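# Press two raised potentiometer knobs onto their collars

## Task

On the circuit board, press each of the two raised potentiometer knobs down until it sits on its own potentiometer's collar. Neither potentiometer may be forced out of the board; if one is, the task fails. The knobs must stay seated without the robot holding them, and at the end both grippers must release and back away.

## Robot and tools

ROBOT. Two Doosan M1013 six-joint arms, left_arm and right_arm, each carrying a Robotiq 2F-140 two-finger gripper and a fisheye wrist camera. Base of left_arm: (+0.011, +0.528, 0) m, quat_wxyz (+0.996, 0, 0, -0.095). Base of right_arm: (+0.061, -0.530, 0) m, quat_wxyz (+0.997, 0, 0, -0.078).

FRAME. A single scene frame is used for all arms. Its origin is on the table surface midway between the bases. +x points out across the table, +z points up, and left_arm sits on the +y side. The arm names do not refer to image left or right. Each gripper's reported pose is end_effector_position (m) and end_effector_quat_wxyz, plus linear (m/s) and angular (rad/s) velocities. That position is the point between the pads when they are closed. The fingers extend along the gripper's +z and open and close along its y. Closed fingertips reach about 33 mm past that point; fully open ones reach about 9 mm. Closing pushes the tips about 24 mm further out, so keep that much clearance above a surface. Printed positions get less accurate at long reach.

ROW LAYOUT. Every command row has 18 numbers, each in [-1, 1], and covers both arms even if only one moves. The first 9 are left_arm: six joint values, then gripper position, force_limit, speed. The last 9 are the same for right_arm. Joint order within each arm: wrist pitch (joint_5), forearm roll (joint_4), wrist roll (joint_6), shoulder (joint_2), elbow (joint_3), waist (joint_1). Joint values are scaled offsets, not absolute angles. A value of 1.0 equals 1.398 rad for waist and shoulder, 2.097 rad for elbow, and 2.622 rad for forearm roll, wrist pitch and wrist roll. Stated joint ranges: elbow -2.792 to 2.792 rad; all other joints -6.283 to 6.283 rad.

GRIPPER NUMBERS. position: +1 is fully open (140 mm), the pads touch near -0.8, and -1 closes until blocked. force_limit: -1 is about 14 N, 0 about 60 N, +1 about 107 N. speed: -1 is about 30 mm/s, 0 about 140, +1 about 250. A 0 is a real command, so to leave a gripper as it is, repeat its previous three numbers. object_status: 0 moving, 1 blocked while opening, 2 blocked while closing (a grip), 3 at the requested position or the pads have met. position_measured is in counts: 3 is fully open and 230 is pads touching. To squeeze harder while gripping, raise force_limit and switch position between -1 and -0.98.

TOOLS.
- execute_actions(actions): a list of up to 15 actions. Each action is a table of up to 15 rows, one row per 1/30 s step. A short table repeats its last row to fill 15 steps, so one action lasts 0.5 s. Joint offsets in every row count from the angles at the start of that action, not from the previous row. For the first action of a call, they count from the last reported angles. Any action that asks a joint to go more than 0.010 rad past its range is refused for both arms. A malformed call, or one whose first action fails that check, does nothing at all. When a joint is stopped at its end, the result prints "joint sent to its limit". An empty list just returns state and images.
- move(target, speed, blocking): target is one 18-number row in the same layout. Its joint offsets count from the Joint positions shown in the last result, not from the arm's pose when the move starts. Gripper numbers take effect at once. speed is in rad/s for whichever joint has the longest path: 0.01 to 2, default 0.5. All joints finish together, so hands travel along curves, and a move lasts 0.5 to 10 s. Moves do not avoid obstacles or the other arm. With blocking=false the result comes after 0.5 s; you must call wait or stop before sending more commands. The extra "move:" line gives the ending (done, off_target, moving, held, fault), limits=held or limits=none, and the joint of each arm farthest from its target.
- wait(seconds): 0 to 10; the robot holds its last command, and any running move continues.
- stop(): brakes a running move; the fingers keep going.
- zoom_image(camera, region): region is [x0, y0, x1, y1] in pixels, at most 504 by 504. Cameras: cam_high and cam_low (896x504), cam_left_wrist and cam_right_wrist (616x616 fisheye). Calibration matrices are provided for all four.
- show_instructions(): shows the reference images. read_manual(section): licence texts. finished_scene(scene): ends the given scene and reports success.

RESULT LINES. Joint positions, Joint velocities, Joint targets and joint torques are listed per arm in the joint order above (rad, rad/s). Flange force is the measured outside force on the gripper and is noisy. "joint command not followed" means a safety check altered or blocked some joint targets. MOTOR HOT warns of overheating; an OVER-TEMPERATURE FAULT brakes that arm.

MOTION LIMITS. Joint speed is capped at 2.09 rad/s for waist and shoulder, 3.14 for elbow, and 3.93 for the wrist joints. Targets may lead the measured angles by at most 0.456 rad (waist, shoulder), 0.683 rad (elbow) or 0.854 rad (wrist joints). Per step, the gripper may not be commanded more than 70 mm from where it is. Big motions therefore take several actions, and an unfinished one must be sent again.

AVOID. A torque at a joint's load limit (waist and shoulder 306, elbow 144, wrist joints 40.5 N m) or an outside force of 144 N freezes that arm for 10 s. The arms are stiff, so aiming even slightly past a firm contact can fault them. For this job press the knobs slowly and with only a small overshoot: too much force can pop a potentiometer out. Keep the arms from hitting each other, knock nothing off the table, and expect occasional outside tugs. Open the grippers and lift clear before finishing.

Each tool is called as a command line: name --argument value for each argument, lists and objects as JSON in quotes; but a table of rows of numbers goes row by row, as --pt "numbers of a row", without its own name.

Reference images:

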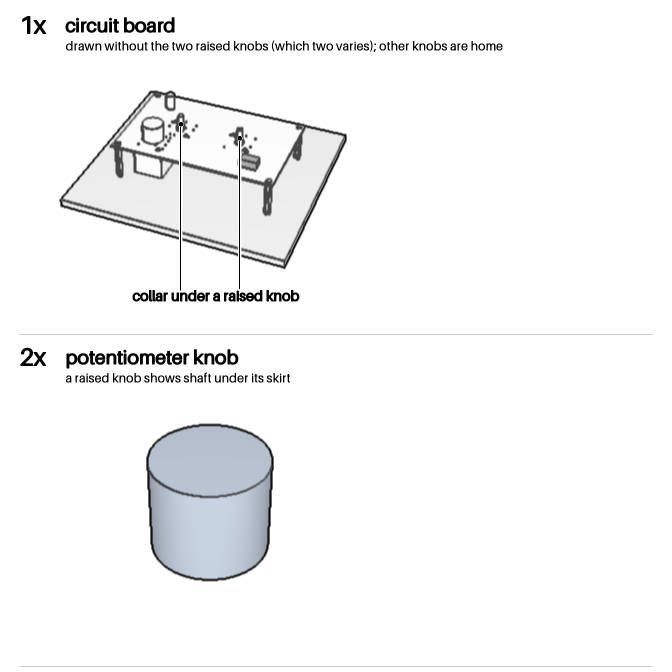

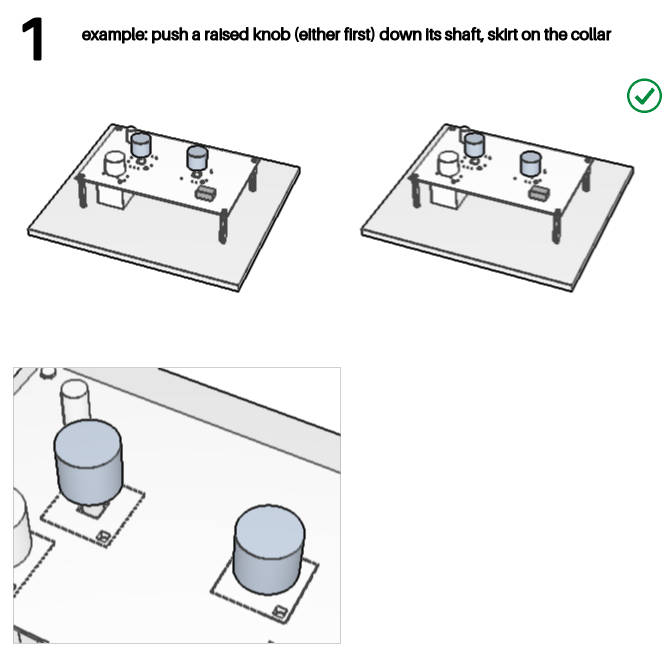

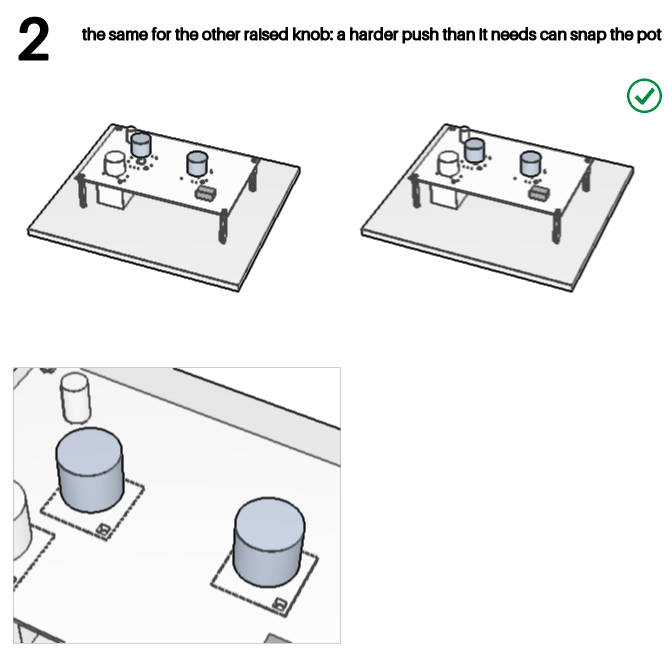

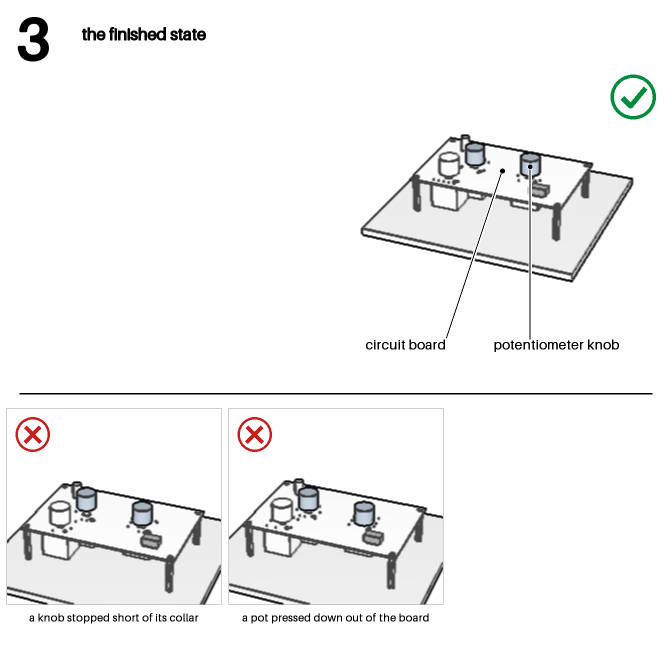

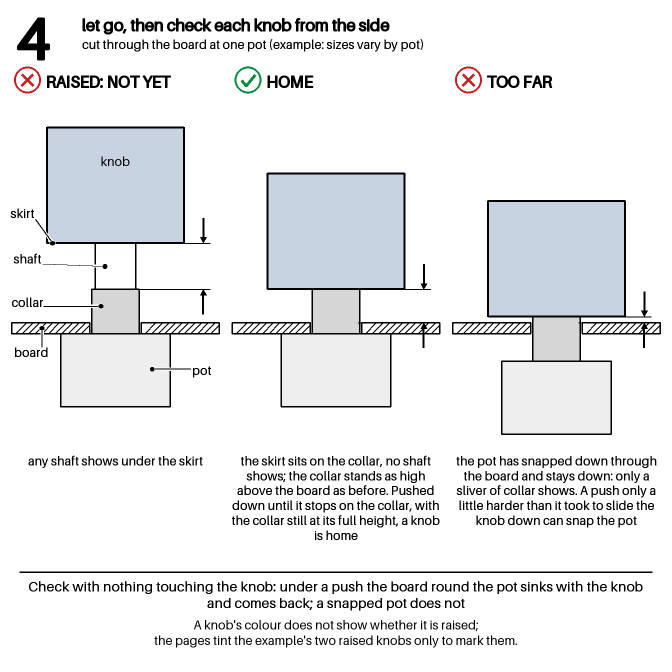

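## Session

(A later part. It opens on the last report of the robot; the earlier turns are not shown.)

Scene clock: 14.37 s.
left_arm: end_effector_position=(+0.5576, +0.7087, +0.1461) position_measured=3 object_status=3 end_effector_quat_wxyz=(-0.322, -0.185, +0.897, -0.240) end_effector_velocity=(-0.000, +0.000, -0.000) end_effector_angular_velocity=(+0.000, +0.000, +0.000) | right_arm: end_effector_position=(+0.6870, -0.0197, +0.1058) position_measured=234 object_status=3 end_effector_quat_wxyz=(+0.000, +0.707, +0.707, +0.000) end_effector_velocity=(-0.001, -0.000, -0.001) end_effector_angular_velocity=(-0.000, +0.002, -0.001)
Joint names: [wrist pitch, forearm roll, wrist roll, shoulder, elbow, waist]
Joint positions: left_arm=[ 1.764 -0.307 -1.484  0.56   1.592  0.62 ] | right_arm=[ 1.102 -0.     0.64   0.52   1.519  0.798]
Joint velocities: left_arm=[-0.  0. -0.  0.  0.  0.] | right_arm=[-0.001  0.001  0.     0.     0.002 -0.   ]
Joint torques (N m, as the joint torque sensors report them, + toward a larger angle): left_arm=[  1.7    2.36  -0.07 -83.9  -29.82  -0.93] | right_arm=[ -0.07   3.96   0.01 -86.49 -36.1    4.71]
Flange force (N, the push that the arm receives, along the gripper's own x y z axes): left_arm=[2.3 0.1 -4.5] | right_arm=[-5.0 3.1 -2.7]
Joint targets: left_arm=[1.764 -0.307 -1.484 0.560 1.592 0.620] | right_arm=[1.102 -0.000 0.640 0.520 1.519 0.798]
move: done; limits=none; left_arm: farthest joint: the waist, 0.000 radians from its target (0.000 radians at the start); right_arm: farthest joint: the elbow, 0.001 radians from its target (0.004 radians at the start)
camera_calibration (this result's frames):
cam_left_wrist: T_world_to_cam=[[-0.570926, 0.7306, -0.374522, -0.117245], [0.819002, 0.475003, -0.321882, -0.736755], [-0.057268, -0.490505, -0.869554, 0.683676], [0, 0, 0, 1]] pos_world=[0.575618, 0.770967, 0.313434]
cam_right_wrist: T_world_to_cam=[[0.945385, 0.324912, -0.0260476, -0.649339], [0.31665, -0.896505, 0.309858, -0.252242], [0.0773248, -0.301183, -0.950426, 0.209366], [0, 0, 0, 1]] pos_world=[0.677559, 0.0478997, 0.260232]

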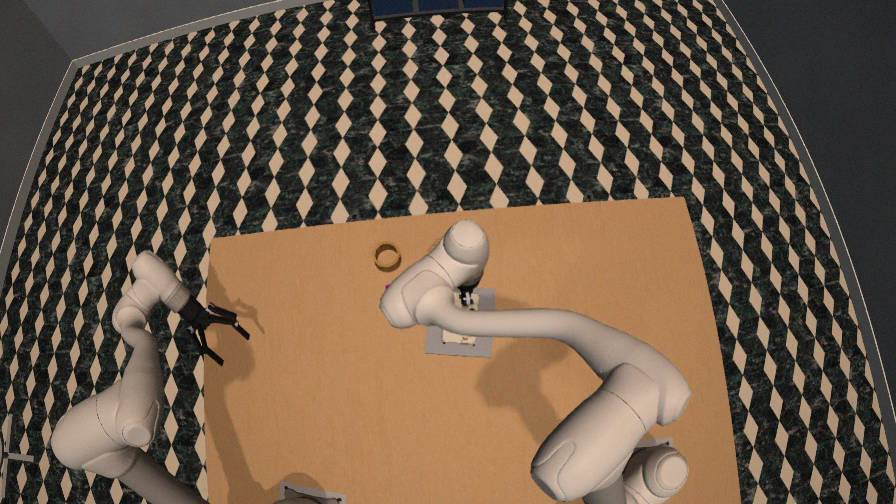

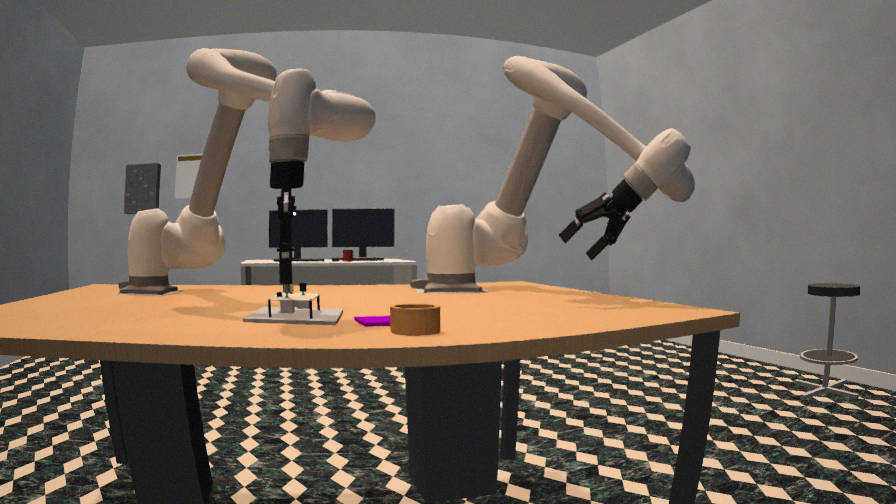

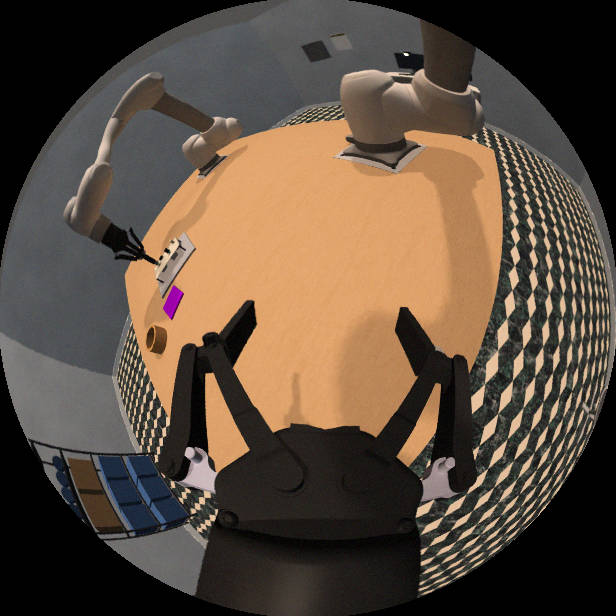

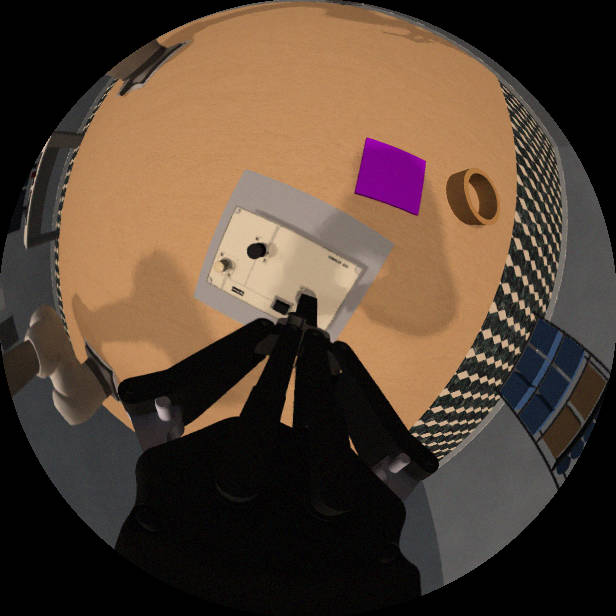

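wait --seconds 0

Scene clock: 14.47 s.
left_arm: end_effector_position=(+0.5576, +0.7087, +0.1461) position_measured=3 object_status=3 end_effector_quat_wxyz=(-0.322, -0.185, +0.897, -0.240) end_effector_velocity=(+0.000, +0.000, -0.000) end_effector_angular_velocity=(+0.001, -0.002, +0.001) | right_arm: end_effector_position=(+0.6870, -0.0197, +0.1057) position_measured=234 object_status=3 end_effector_quat_wxyz=(+0.000, +0.707, +0.707, +0.000) end_effector_velocity=(-0.000, -0.000, -0.000) end_effector_angular_velocity=(+0.000, +0.000, -0.001)
Joint names: [wrist pitch, forearm roll, wrist roll, shoulder, elbow, waist]
Joint positions: left_arm=[ 1.764 -0.307 -1.484  0.56   1.592  0.62 ] | right_arm=[ 1.102 -0.     0.64   0.52   1.519  0.798]
Joint velocities: left_arm=[-0.002 -0.     0.001  0.    -0.     0.001] | right_arm=[-0.     0.     0.001  0.     0.001 -0.   ]
Joint torques (N m, as the joint torque sensors report them, + toward a larger angle): left_arm=[  1.77   2.28   0.   -84.41 -29.78  -0.79] | right_arm=[ -0.23   3.97  -0.38 -92.14 -37.08   3.62]
Flange force (N, the push that the arm receives, along the gripper's own x y z axes): left_arm=[1.6 0.0 -4.8] | right_arm=[0.2 6.7 2.1]
Joint targets: left_arm=[1.764 -0.307 -1.484 0.560 1.592 0.620] | right_arm=[1.102 -0.000 0.640 0.520 1.519 0.798]
camera_calibration (this result's frames):
cam_left_wrist: T_world_to_cam=[[-0.570926, 0.7306, -0.374523, -0.117245], [0.819002, 0.475003, -0.321882, -0.736755], [-0.0572679, -0.490505, -0.869554, 0.683675], [0, 0, 0, 1]] pos_world=[0.575618, 0.770967, 0.313434]
cam_right_wrist: T_world_to_cam=[[0.945386, 0.324912, -0.0260459, -0.64934], [0.316649, -0.896505, 0.309857, -0.25223], [0.0773262, -0.301182, -0.950426, 0.209331], [0, 0, 0, 1]] pos_world=[0.677559, 0.0478994, 0.260196]

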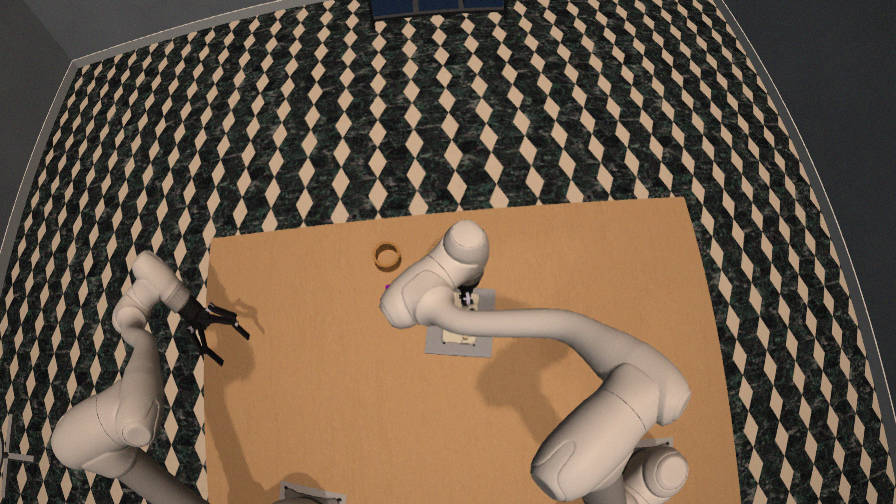

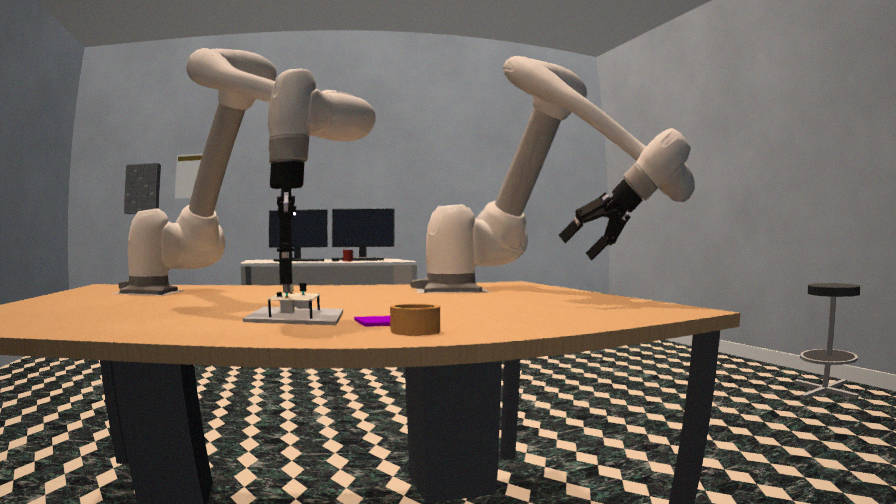

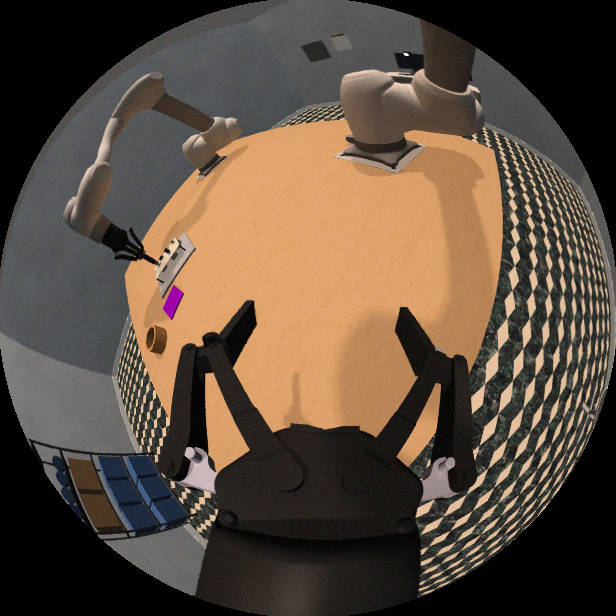

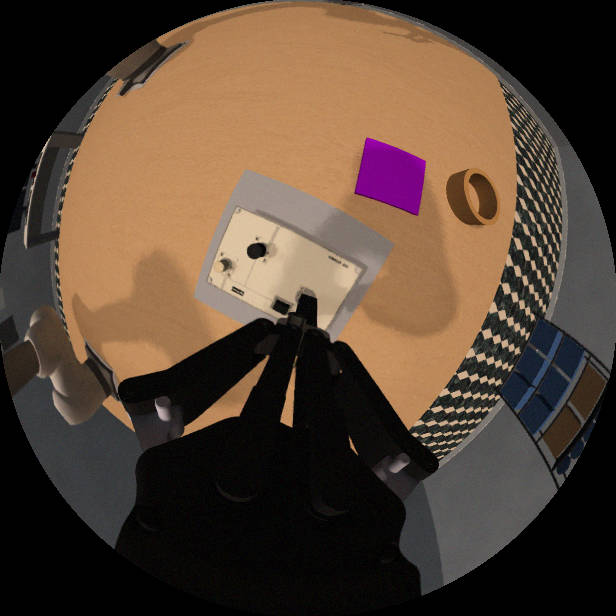

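move --target '[0,0,0,0,0,0,1,0,0, -0.000593,0,0,0.000522,0.000393,0,-1,0.5,1]' --speed 0.01

zoom_image --camera "cam_low" --region '[260, 260, 330, 310]'

Scene clock: 15.33 s.
left_arm: end_effector_position=(+0.5576, +0.7087, +0.1461) position_measured=3 object_status=3 end_effector_quat_wxyz=(-0.322, -0.185, +0.897, -0.240) end_effector_velocity=(+0.000, +0.000, +0.000) end_effector_angular_velocity=(+0.000, -0.000, +0.001) | right_arm: end_effector_position=(+0.6870, -0.0197, +0.1047) position_measured=234 object_status=3 end_effector_quat_wxyz=(+0.000, +0.707, +0.707, +0.000) end_effector_velocity=(-0.000, -0.000, -0.000) end_effector_angular_velocity=(-0.001, +0.001, +0.002)
Joint names: [wrist pitch, forearm roll, wrist roll, shoulder, elbow, waist]
Joint positions: left_arm=[ 1.764 -0.307 -1.484  0.56   1.592  0.62 ] | right_arm=[ 1.1   -0.     0.64   0.521  1.52   0.798]
Joint velocities: left_arm=[ 0.001 -0.    -0.    -0.    -0.001  0.   ] | right_arm=[ 0.001 -0.001 -0.001  0.     0.    -0.   ]
Joint torques (N m, as the joint torque sensors report them, + toward a larger angle): left_arm=[  1.68   2.47   0.06 -84.45 -29.4   -1.53] | right_arm=[ -0.1    4.02   0.34 -90.55 -36.16   2.5 ]
Flange force (N, the push that the arm receives, along the gripper's own x y z axes): left_arm=[1.3 0.4 -6.1] | right_arm=[0.4 6.1 0.6]
Joint targets: left_arm=[1.764 -0.307 -1.484 0.560 1.592 0.620] | right_arm=[1.100 -0.000 0.640 0.521 1.520 0.798]
move: done; limits=none; left_arm: farthest joint: the waist, 0.000 radians from its target (0.000 radians at the start); right_arm: farthest joint: the waist, 0.000 radians from its target (0.000 radians at the start)
camera_calibration (this result's frames):
cam_left_wrist: T_world_to_cam=[[-0.570926, 0.7306, -0.374522, -0.117245], [0.819002, 0.475003, -0.321882, -0.736755], [-0.0572679, -0.490505, -0.869554, 0.683675], [0, 0, 0, 1]] pos_world=[0.575618, 0.770967, 0.313434]
cam_right_wrist: T_world_to_cam=[[0.945386, 0.324912, -0.0260349, -0.64937], [0.316647, -0.896507, 0.309854, -0.251923], [0.077335, -0.301176, -0.950428, 0.208393], [0, 0, 0, 1]] pos_world=[0.67756, 0.0479003, 0.259215]

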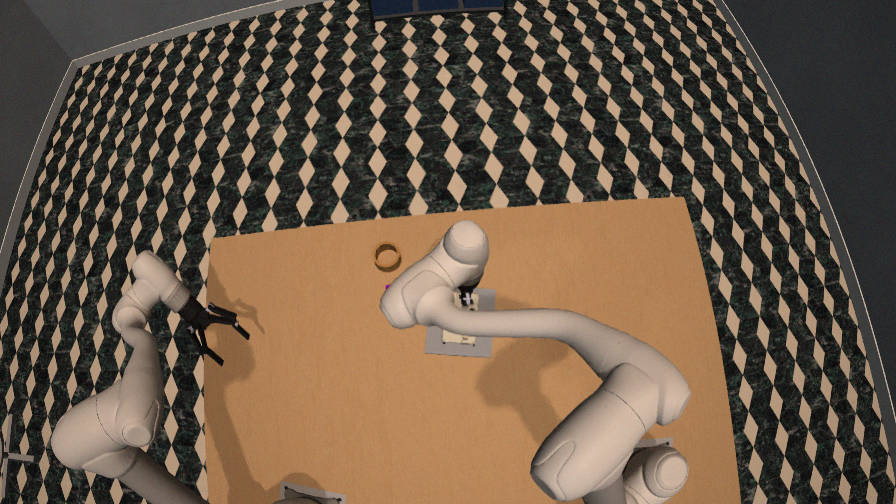

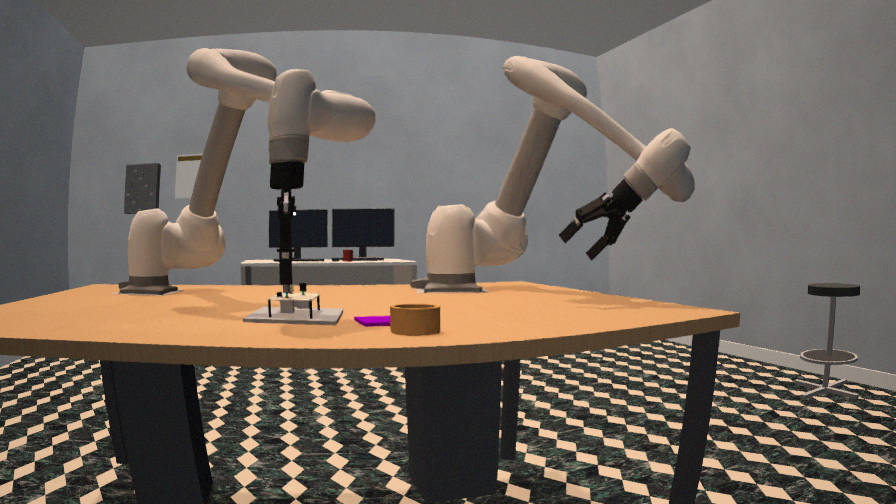

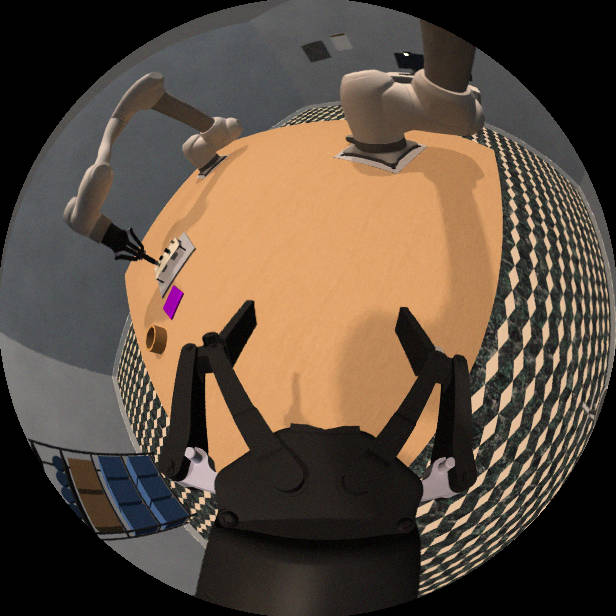

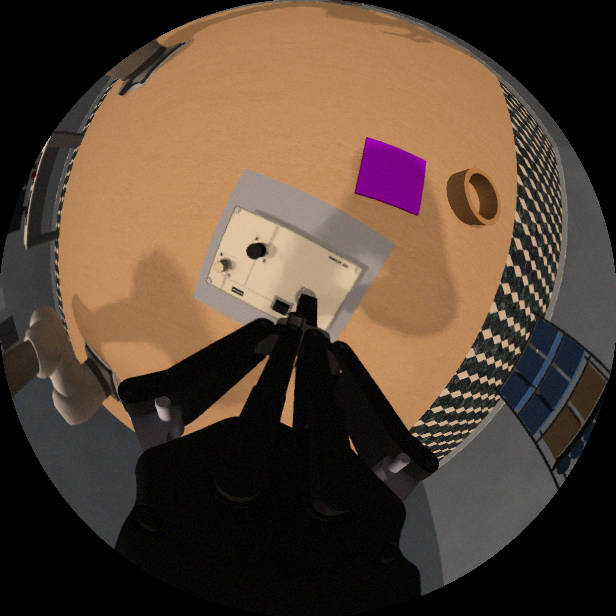

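Region (260, 260, 330, 310) of cam_low's 896x504 image, scaled by 7.200, with more detail than that image has; it fills the top 360 rows of this view, and the rest is white.

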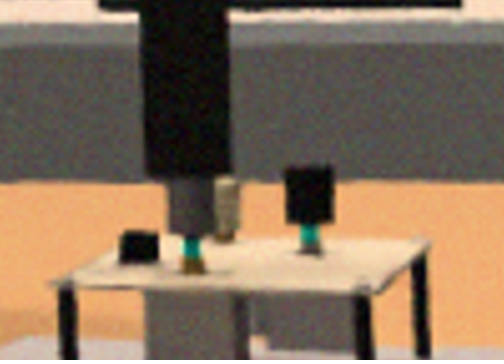

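move --target '[0,0,0,0,0,0,1,0,0, -0.000593,0,0,0.000522,0.000393,0,-1,0.5,1]' --speed 0.01

zoom_image --camera "cam_low" --region '[260, 260, 330, 310]'

Scene clock: 16.20 s.
left_arm: end_effector_position=(+0.5576, +0.7087, +0.1461) position_measured=3 object_status=3 end_effector_quat_wxyz=(-0.322, -0.185, +0.897, -0.240) end_effector_velocity=(-0.000, -0.000, -0.001) end_effector_angular_velocity=(-0.000, +0.001, -0.000) | right_arm: end_effector_position=(+0.6870, -0.0197, +0.1038) position_measured=234 object_status=3 end_effector_quat_wxyz=(+0.000, +0.707, +0.707, +0.000) end_effector_velocity=(-0.000, +0.000, -0.000) end_effector_angular_velocity=(+0.001, +0.001, -0.000)
Joint names: [wrist pitch, forearm roll, wrist roll, shoulder, elbow, waist]
Joint positions: left_arm=[ 1.764 -0.307 -1.484  0.56   1.592  0.62 ] | right_arm=[ 1.099 -0.     0.64   0.521  1.521  0.798]
Joint velocities: left_arm=[-0.     0.     0.     0.001  0.    -0.   ] | right_arm=[-0.     0.001 -0.     0.    -0.     0.   ]
Joint torques (N m, as the joint torque sensors report them, + toward a larger angle): left_arm=[  1.71   2.38  -0.07 -83.96 -29.47  -1.3 ] | right_arm=[ -0.26   3.96   0.27 -87.7  -34.86   4.57]
Flange force (N, the push that the arm receives, along the gripper's own x y z axes): left_arm=[1.7 0.5 -5.2] | right_arm=[-2.1 6.9 -3.0]
Joint targets: left_arm=[1.764 -0.307 -1.484 0.560 1.592 0.620] | right_arm=[1.098 -0.000 0.640 0.521 1.521 0.798]
move: done; limits=none; left_arm: farthest joint: the waist, 0.000 radians from its target (0.000 radians at the start); right_arm: farthest joint: the waist, 0.000 radians from its target (0.000 radians at the start)
camera_calibration (this result's frames):
cam_right_wrist: T_world_to_cam=[[0.945386, 0.324913, -0.026021, -0.6494], [0.316643, -0.89651, 0.30985, -0.251616], [0.0773461, -0.301167, -0.950429, 0.207455], [0, 0, 0, 1]] pos_world=[0.677561, 0.0479008, 0.258236]

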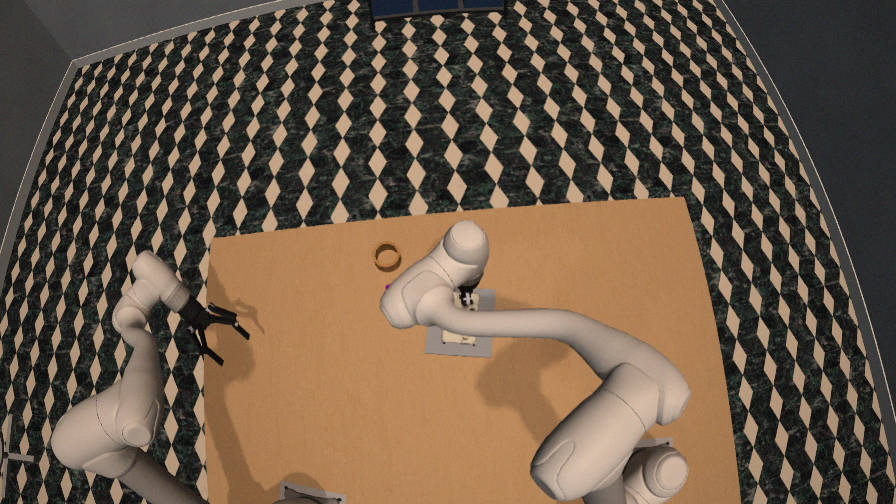

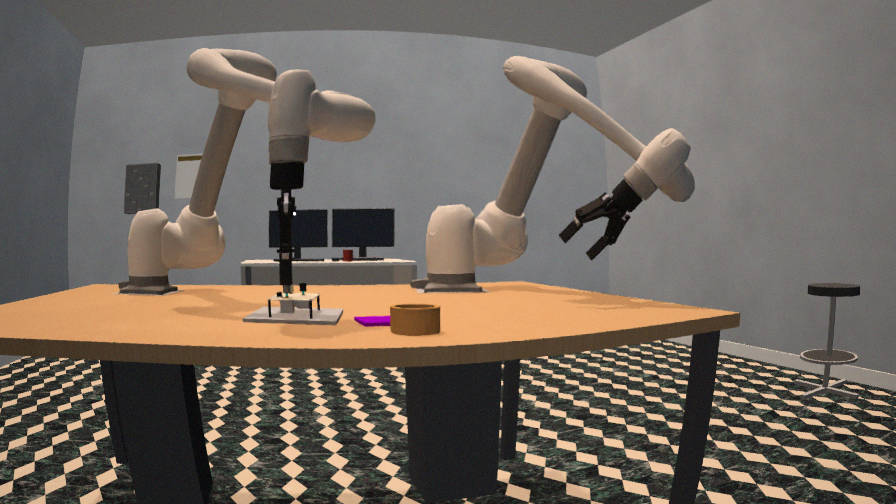

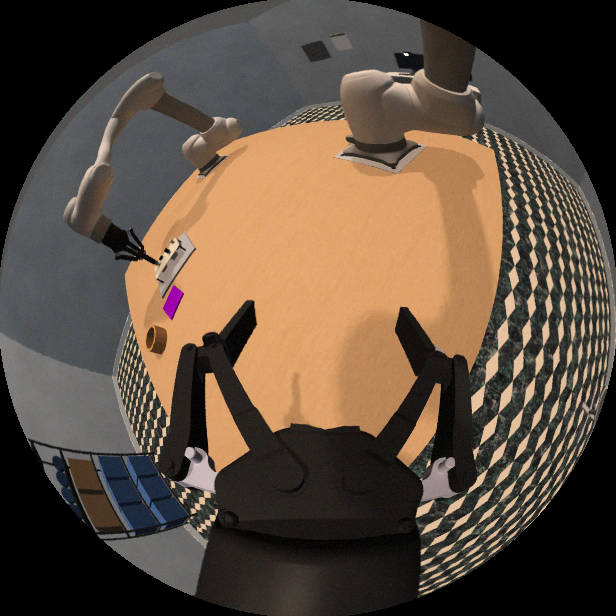

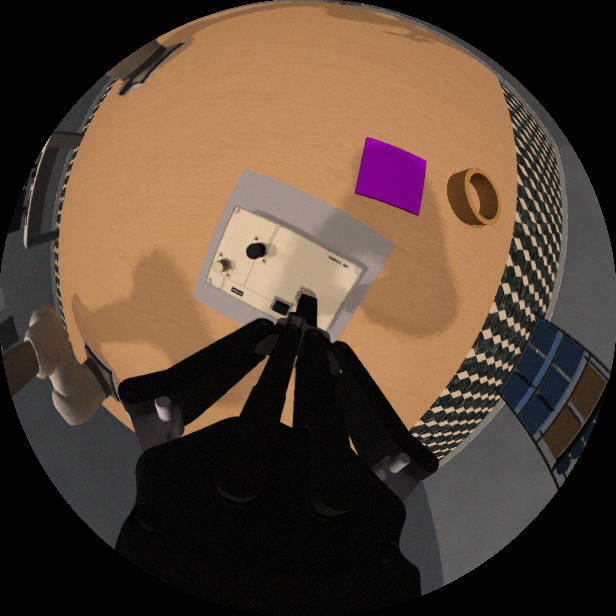

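Region (260, 260, 330, 310) of cam_low's 896x504 image, scaled by 7.200, with more detail than that image has; it fills the top 360 rows of this view, and the rest is white.

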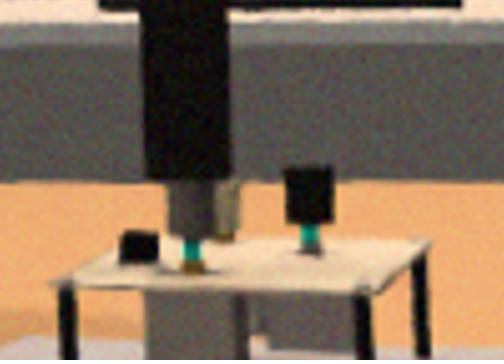

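wait --seconds 0

Scene clock: 16.27 s.
left_arm: end_effector_position=(+0.5576, +0.7087, +0.1461) position_measured=3 object_status=3 end_effector_quat_wxyz=(-0.322, -0.185, +0.897, -0.240) end_effector_velocity=(+0.000, +0.000, -0.000) end_effector_angular_velocity=(+0.001, -0.001, +0.000) | right_arm: end_effector_position=(+0.6870, -0.0197, +0.1037) position_measured=234 object_status=3 end_effector_quat_wxyz=(+0.000, +0.707, +0.707, +0.000) end_effector_velocity=(-0.000, +0.000, -0.000) end_effector_angular_velocity=(+0.000, +0.000, -0.001)
Joint names: [wrist pitch, forearm roll, wrist roll, shoulder, elbow, waist]
Joint positions: left_arm=[ 1.764 -0.307 -1.484  0.56   1.592  0.62 ] | right_arm=[ 1.099 -0.     0.64   0.521  1.521  0.798]
Joint velocities: left_arm=[-0.001 -0.     0.    -0.     0.     0.   ] | right_arm=[-0.     0.     0.001  0.     0.    -0.   ]
Joint torques (N m, as the joint torque sensors report them, + toward a larger angle): left_arm=[  1.81   2.4    0.04 -84.87 -29.48  -0.43] | right_arm=[ -0.46   4.12  -0.07 -88.11 -36.32   3.56]
Flange force (N, the push that the arm receives, along the gripper's own x y z axes): left_arm=[0.3 -0.7 -5.1] | right_arm=[-2.6 3.7 -1.7]
Joint targets: left_arm=[1.764 -0.307 -1.484 0.560 1.592 0.620] | right_arm=[1.098 -0.000 0.640 0.521 1.521 0.798]
camera_calibration (this result's frames):
cam_left_wrist: T_world_to_cam=[[-0.570926, 0.7306, -0.374523, -0.117245], [0.819002, 0.475003, -0.321882, -0.736755], [-0.0572678, -0.490506, -0.869554, 0.683675], [0, 0, 0, 1]] pos_world=[0.575618, 0.770967, 0.313434]
cam_right_wrist: T_world_to_cam=[[0.945386, 0.324913, -0.0260238, -0.649399], [0.316644, -0.896509, 0.309851, -0.251614], [0.077344, -0.301169, -0.950429, 0.207448], [0, 0, 0, 1]] pos_world=[0.67756, 0.0479005, 0.258227]

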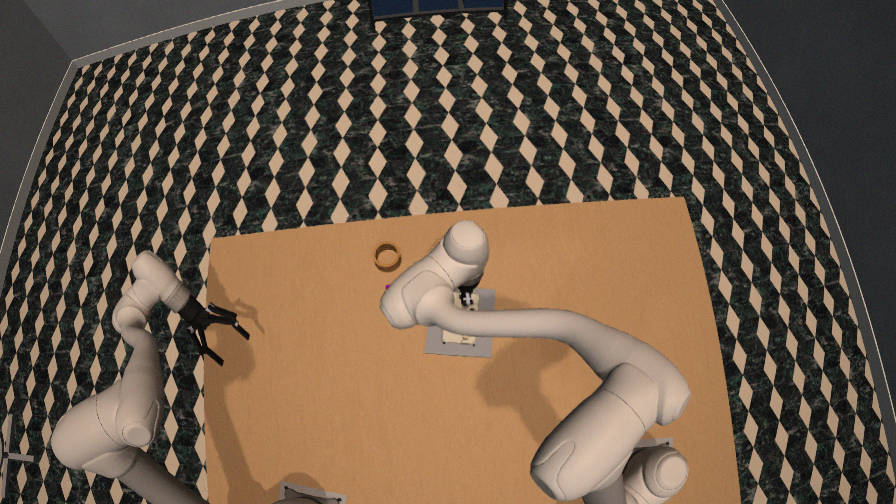

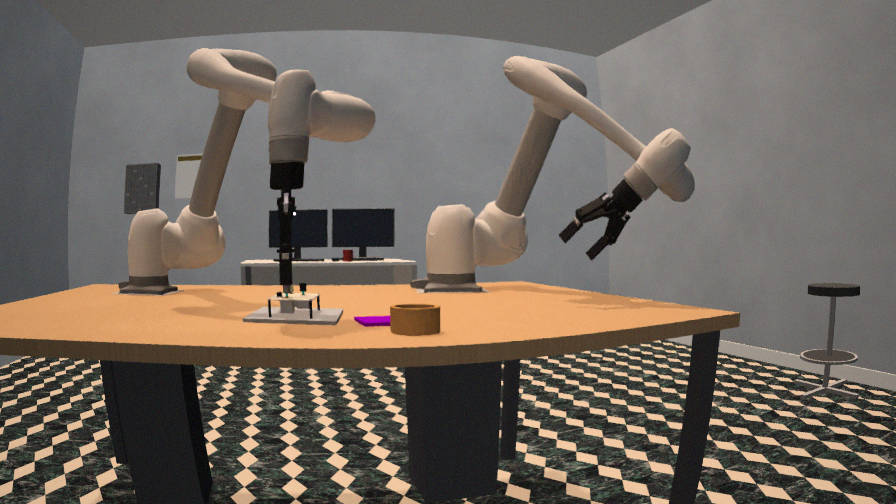

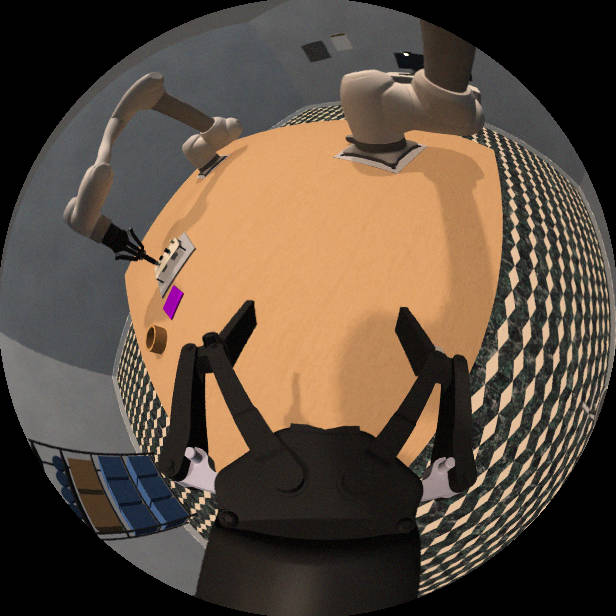

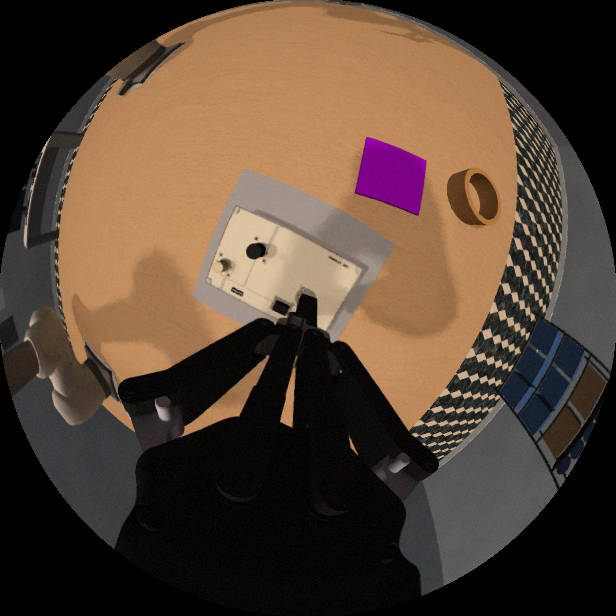

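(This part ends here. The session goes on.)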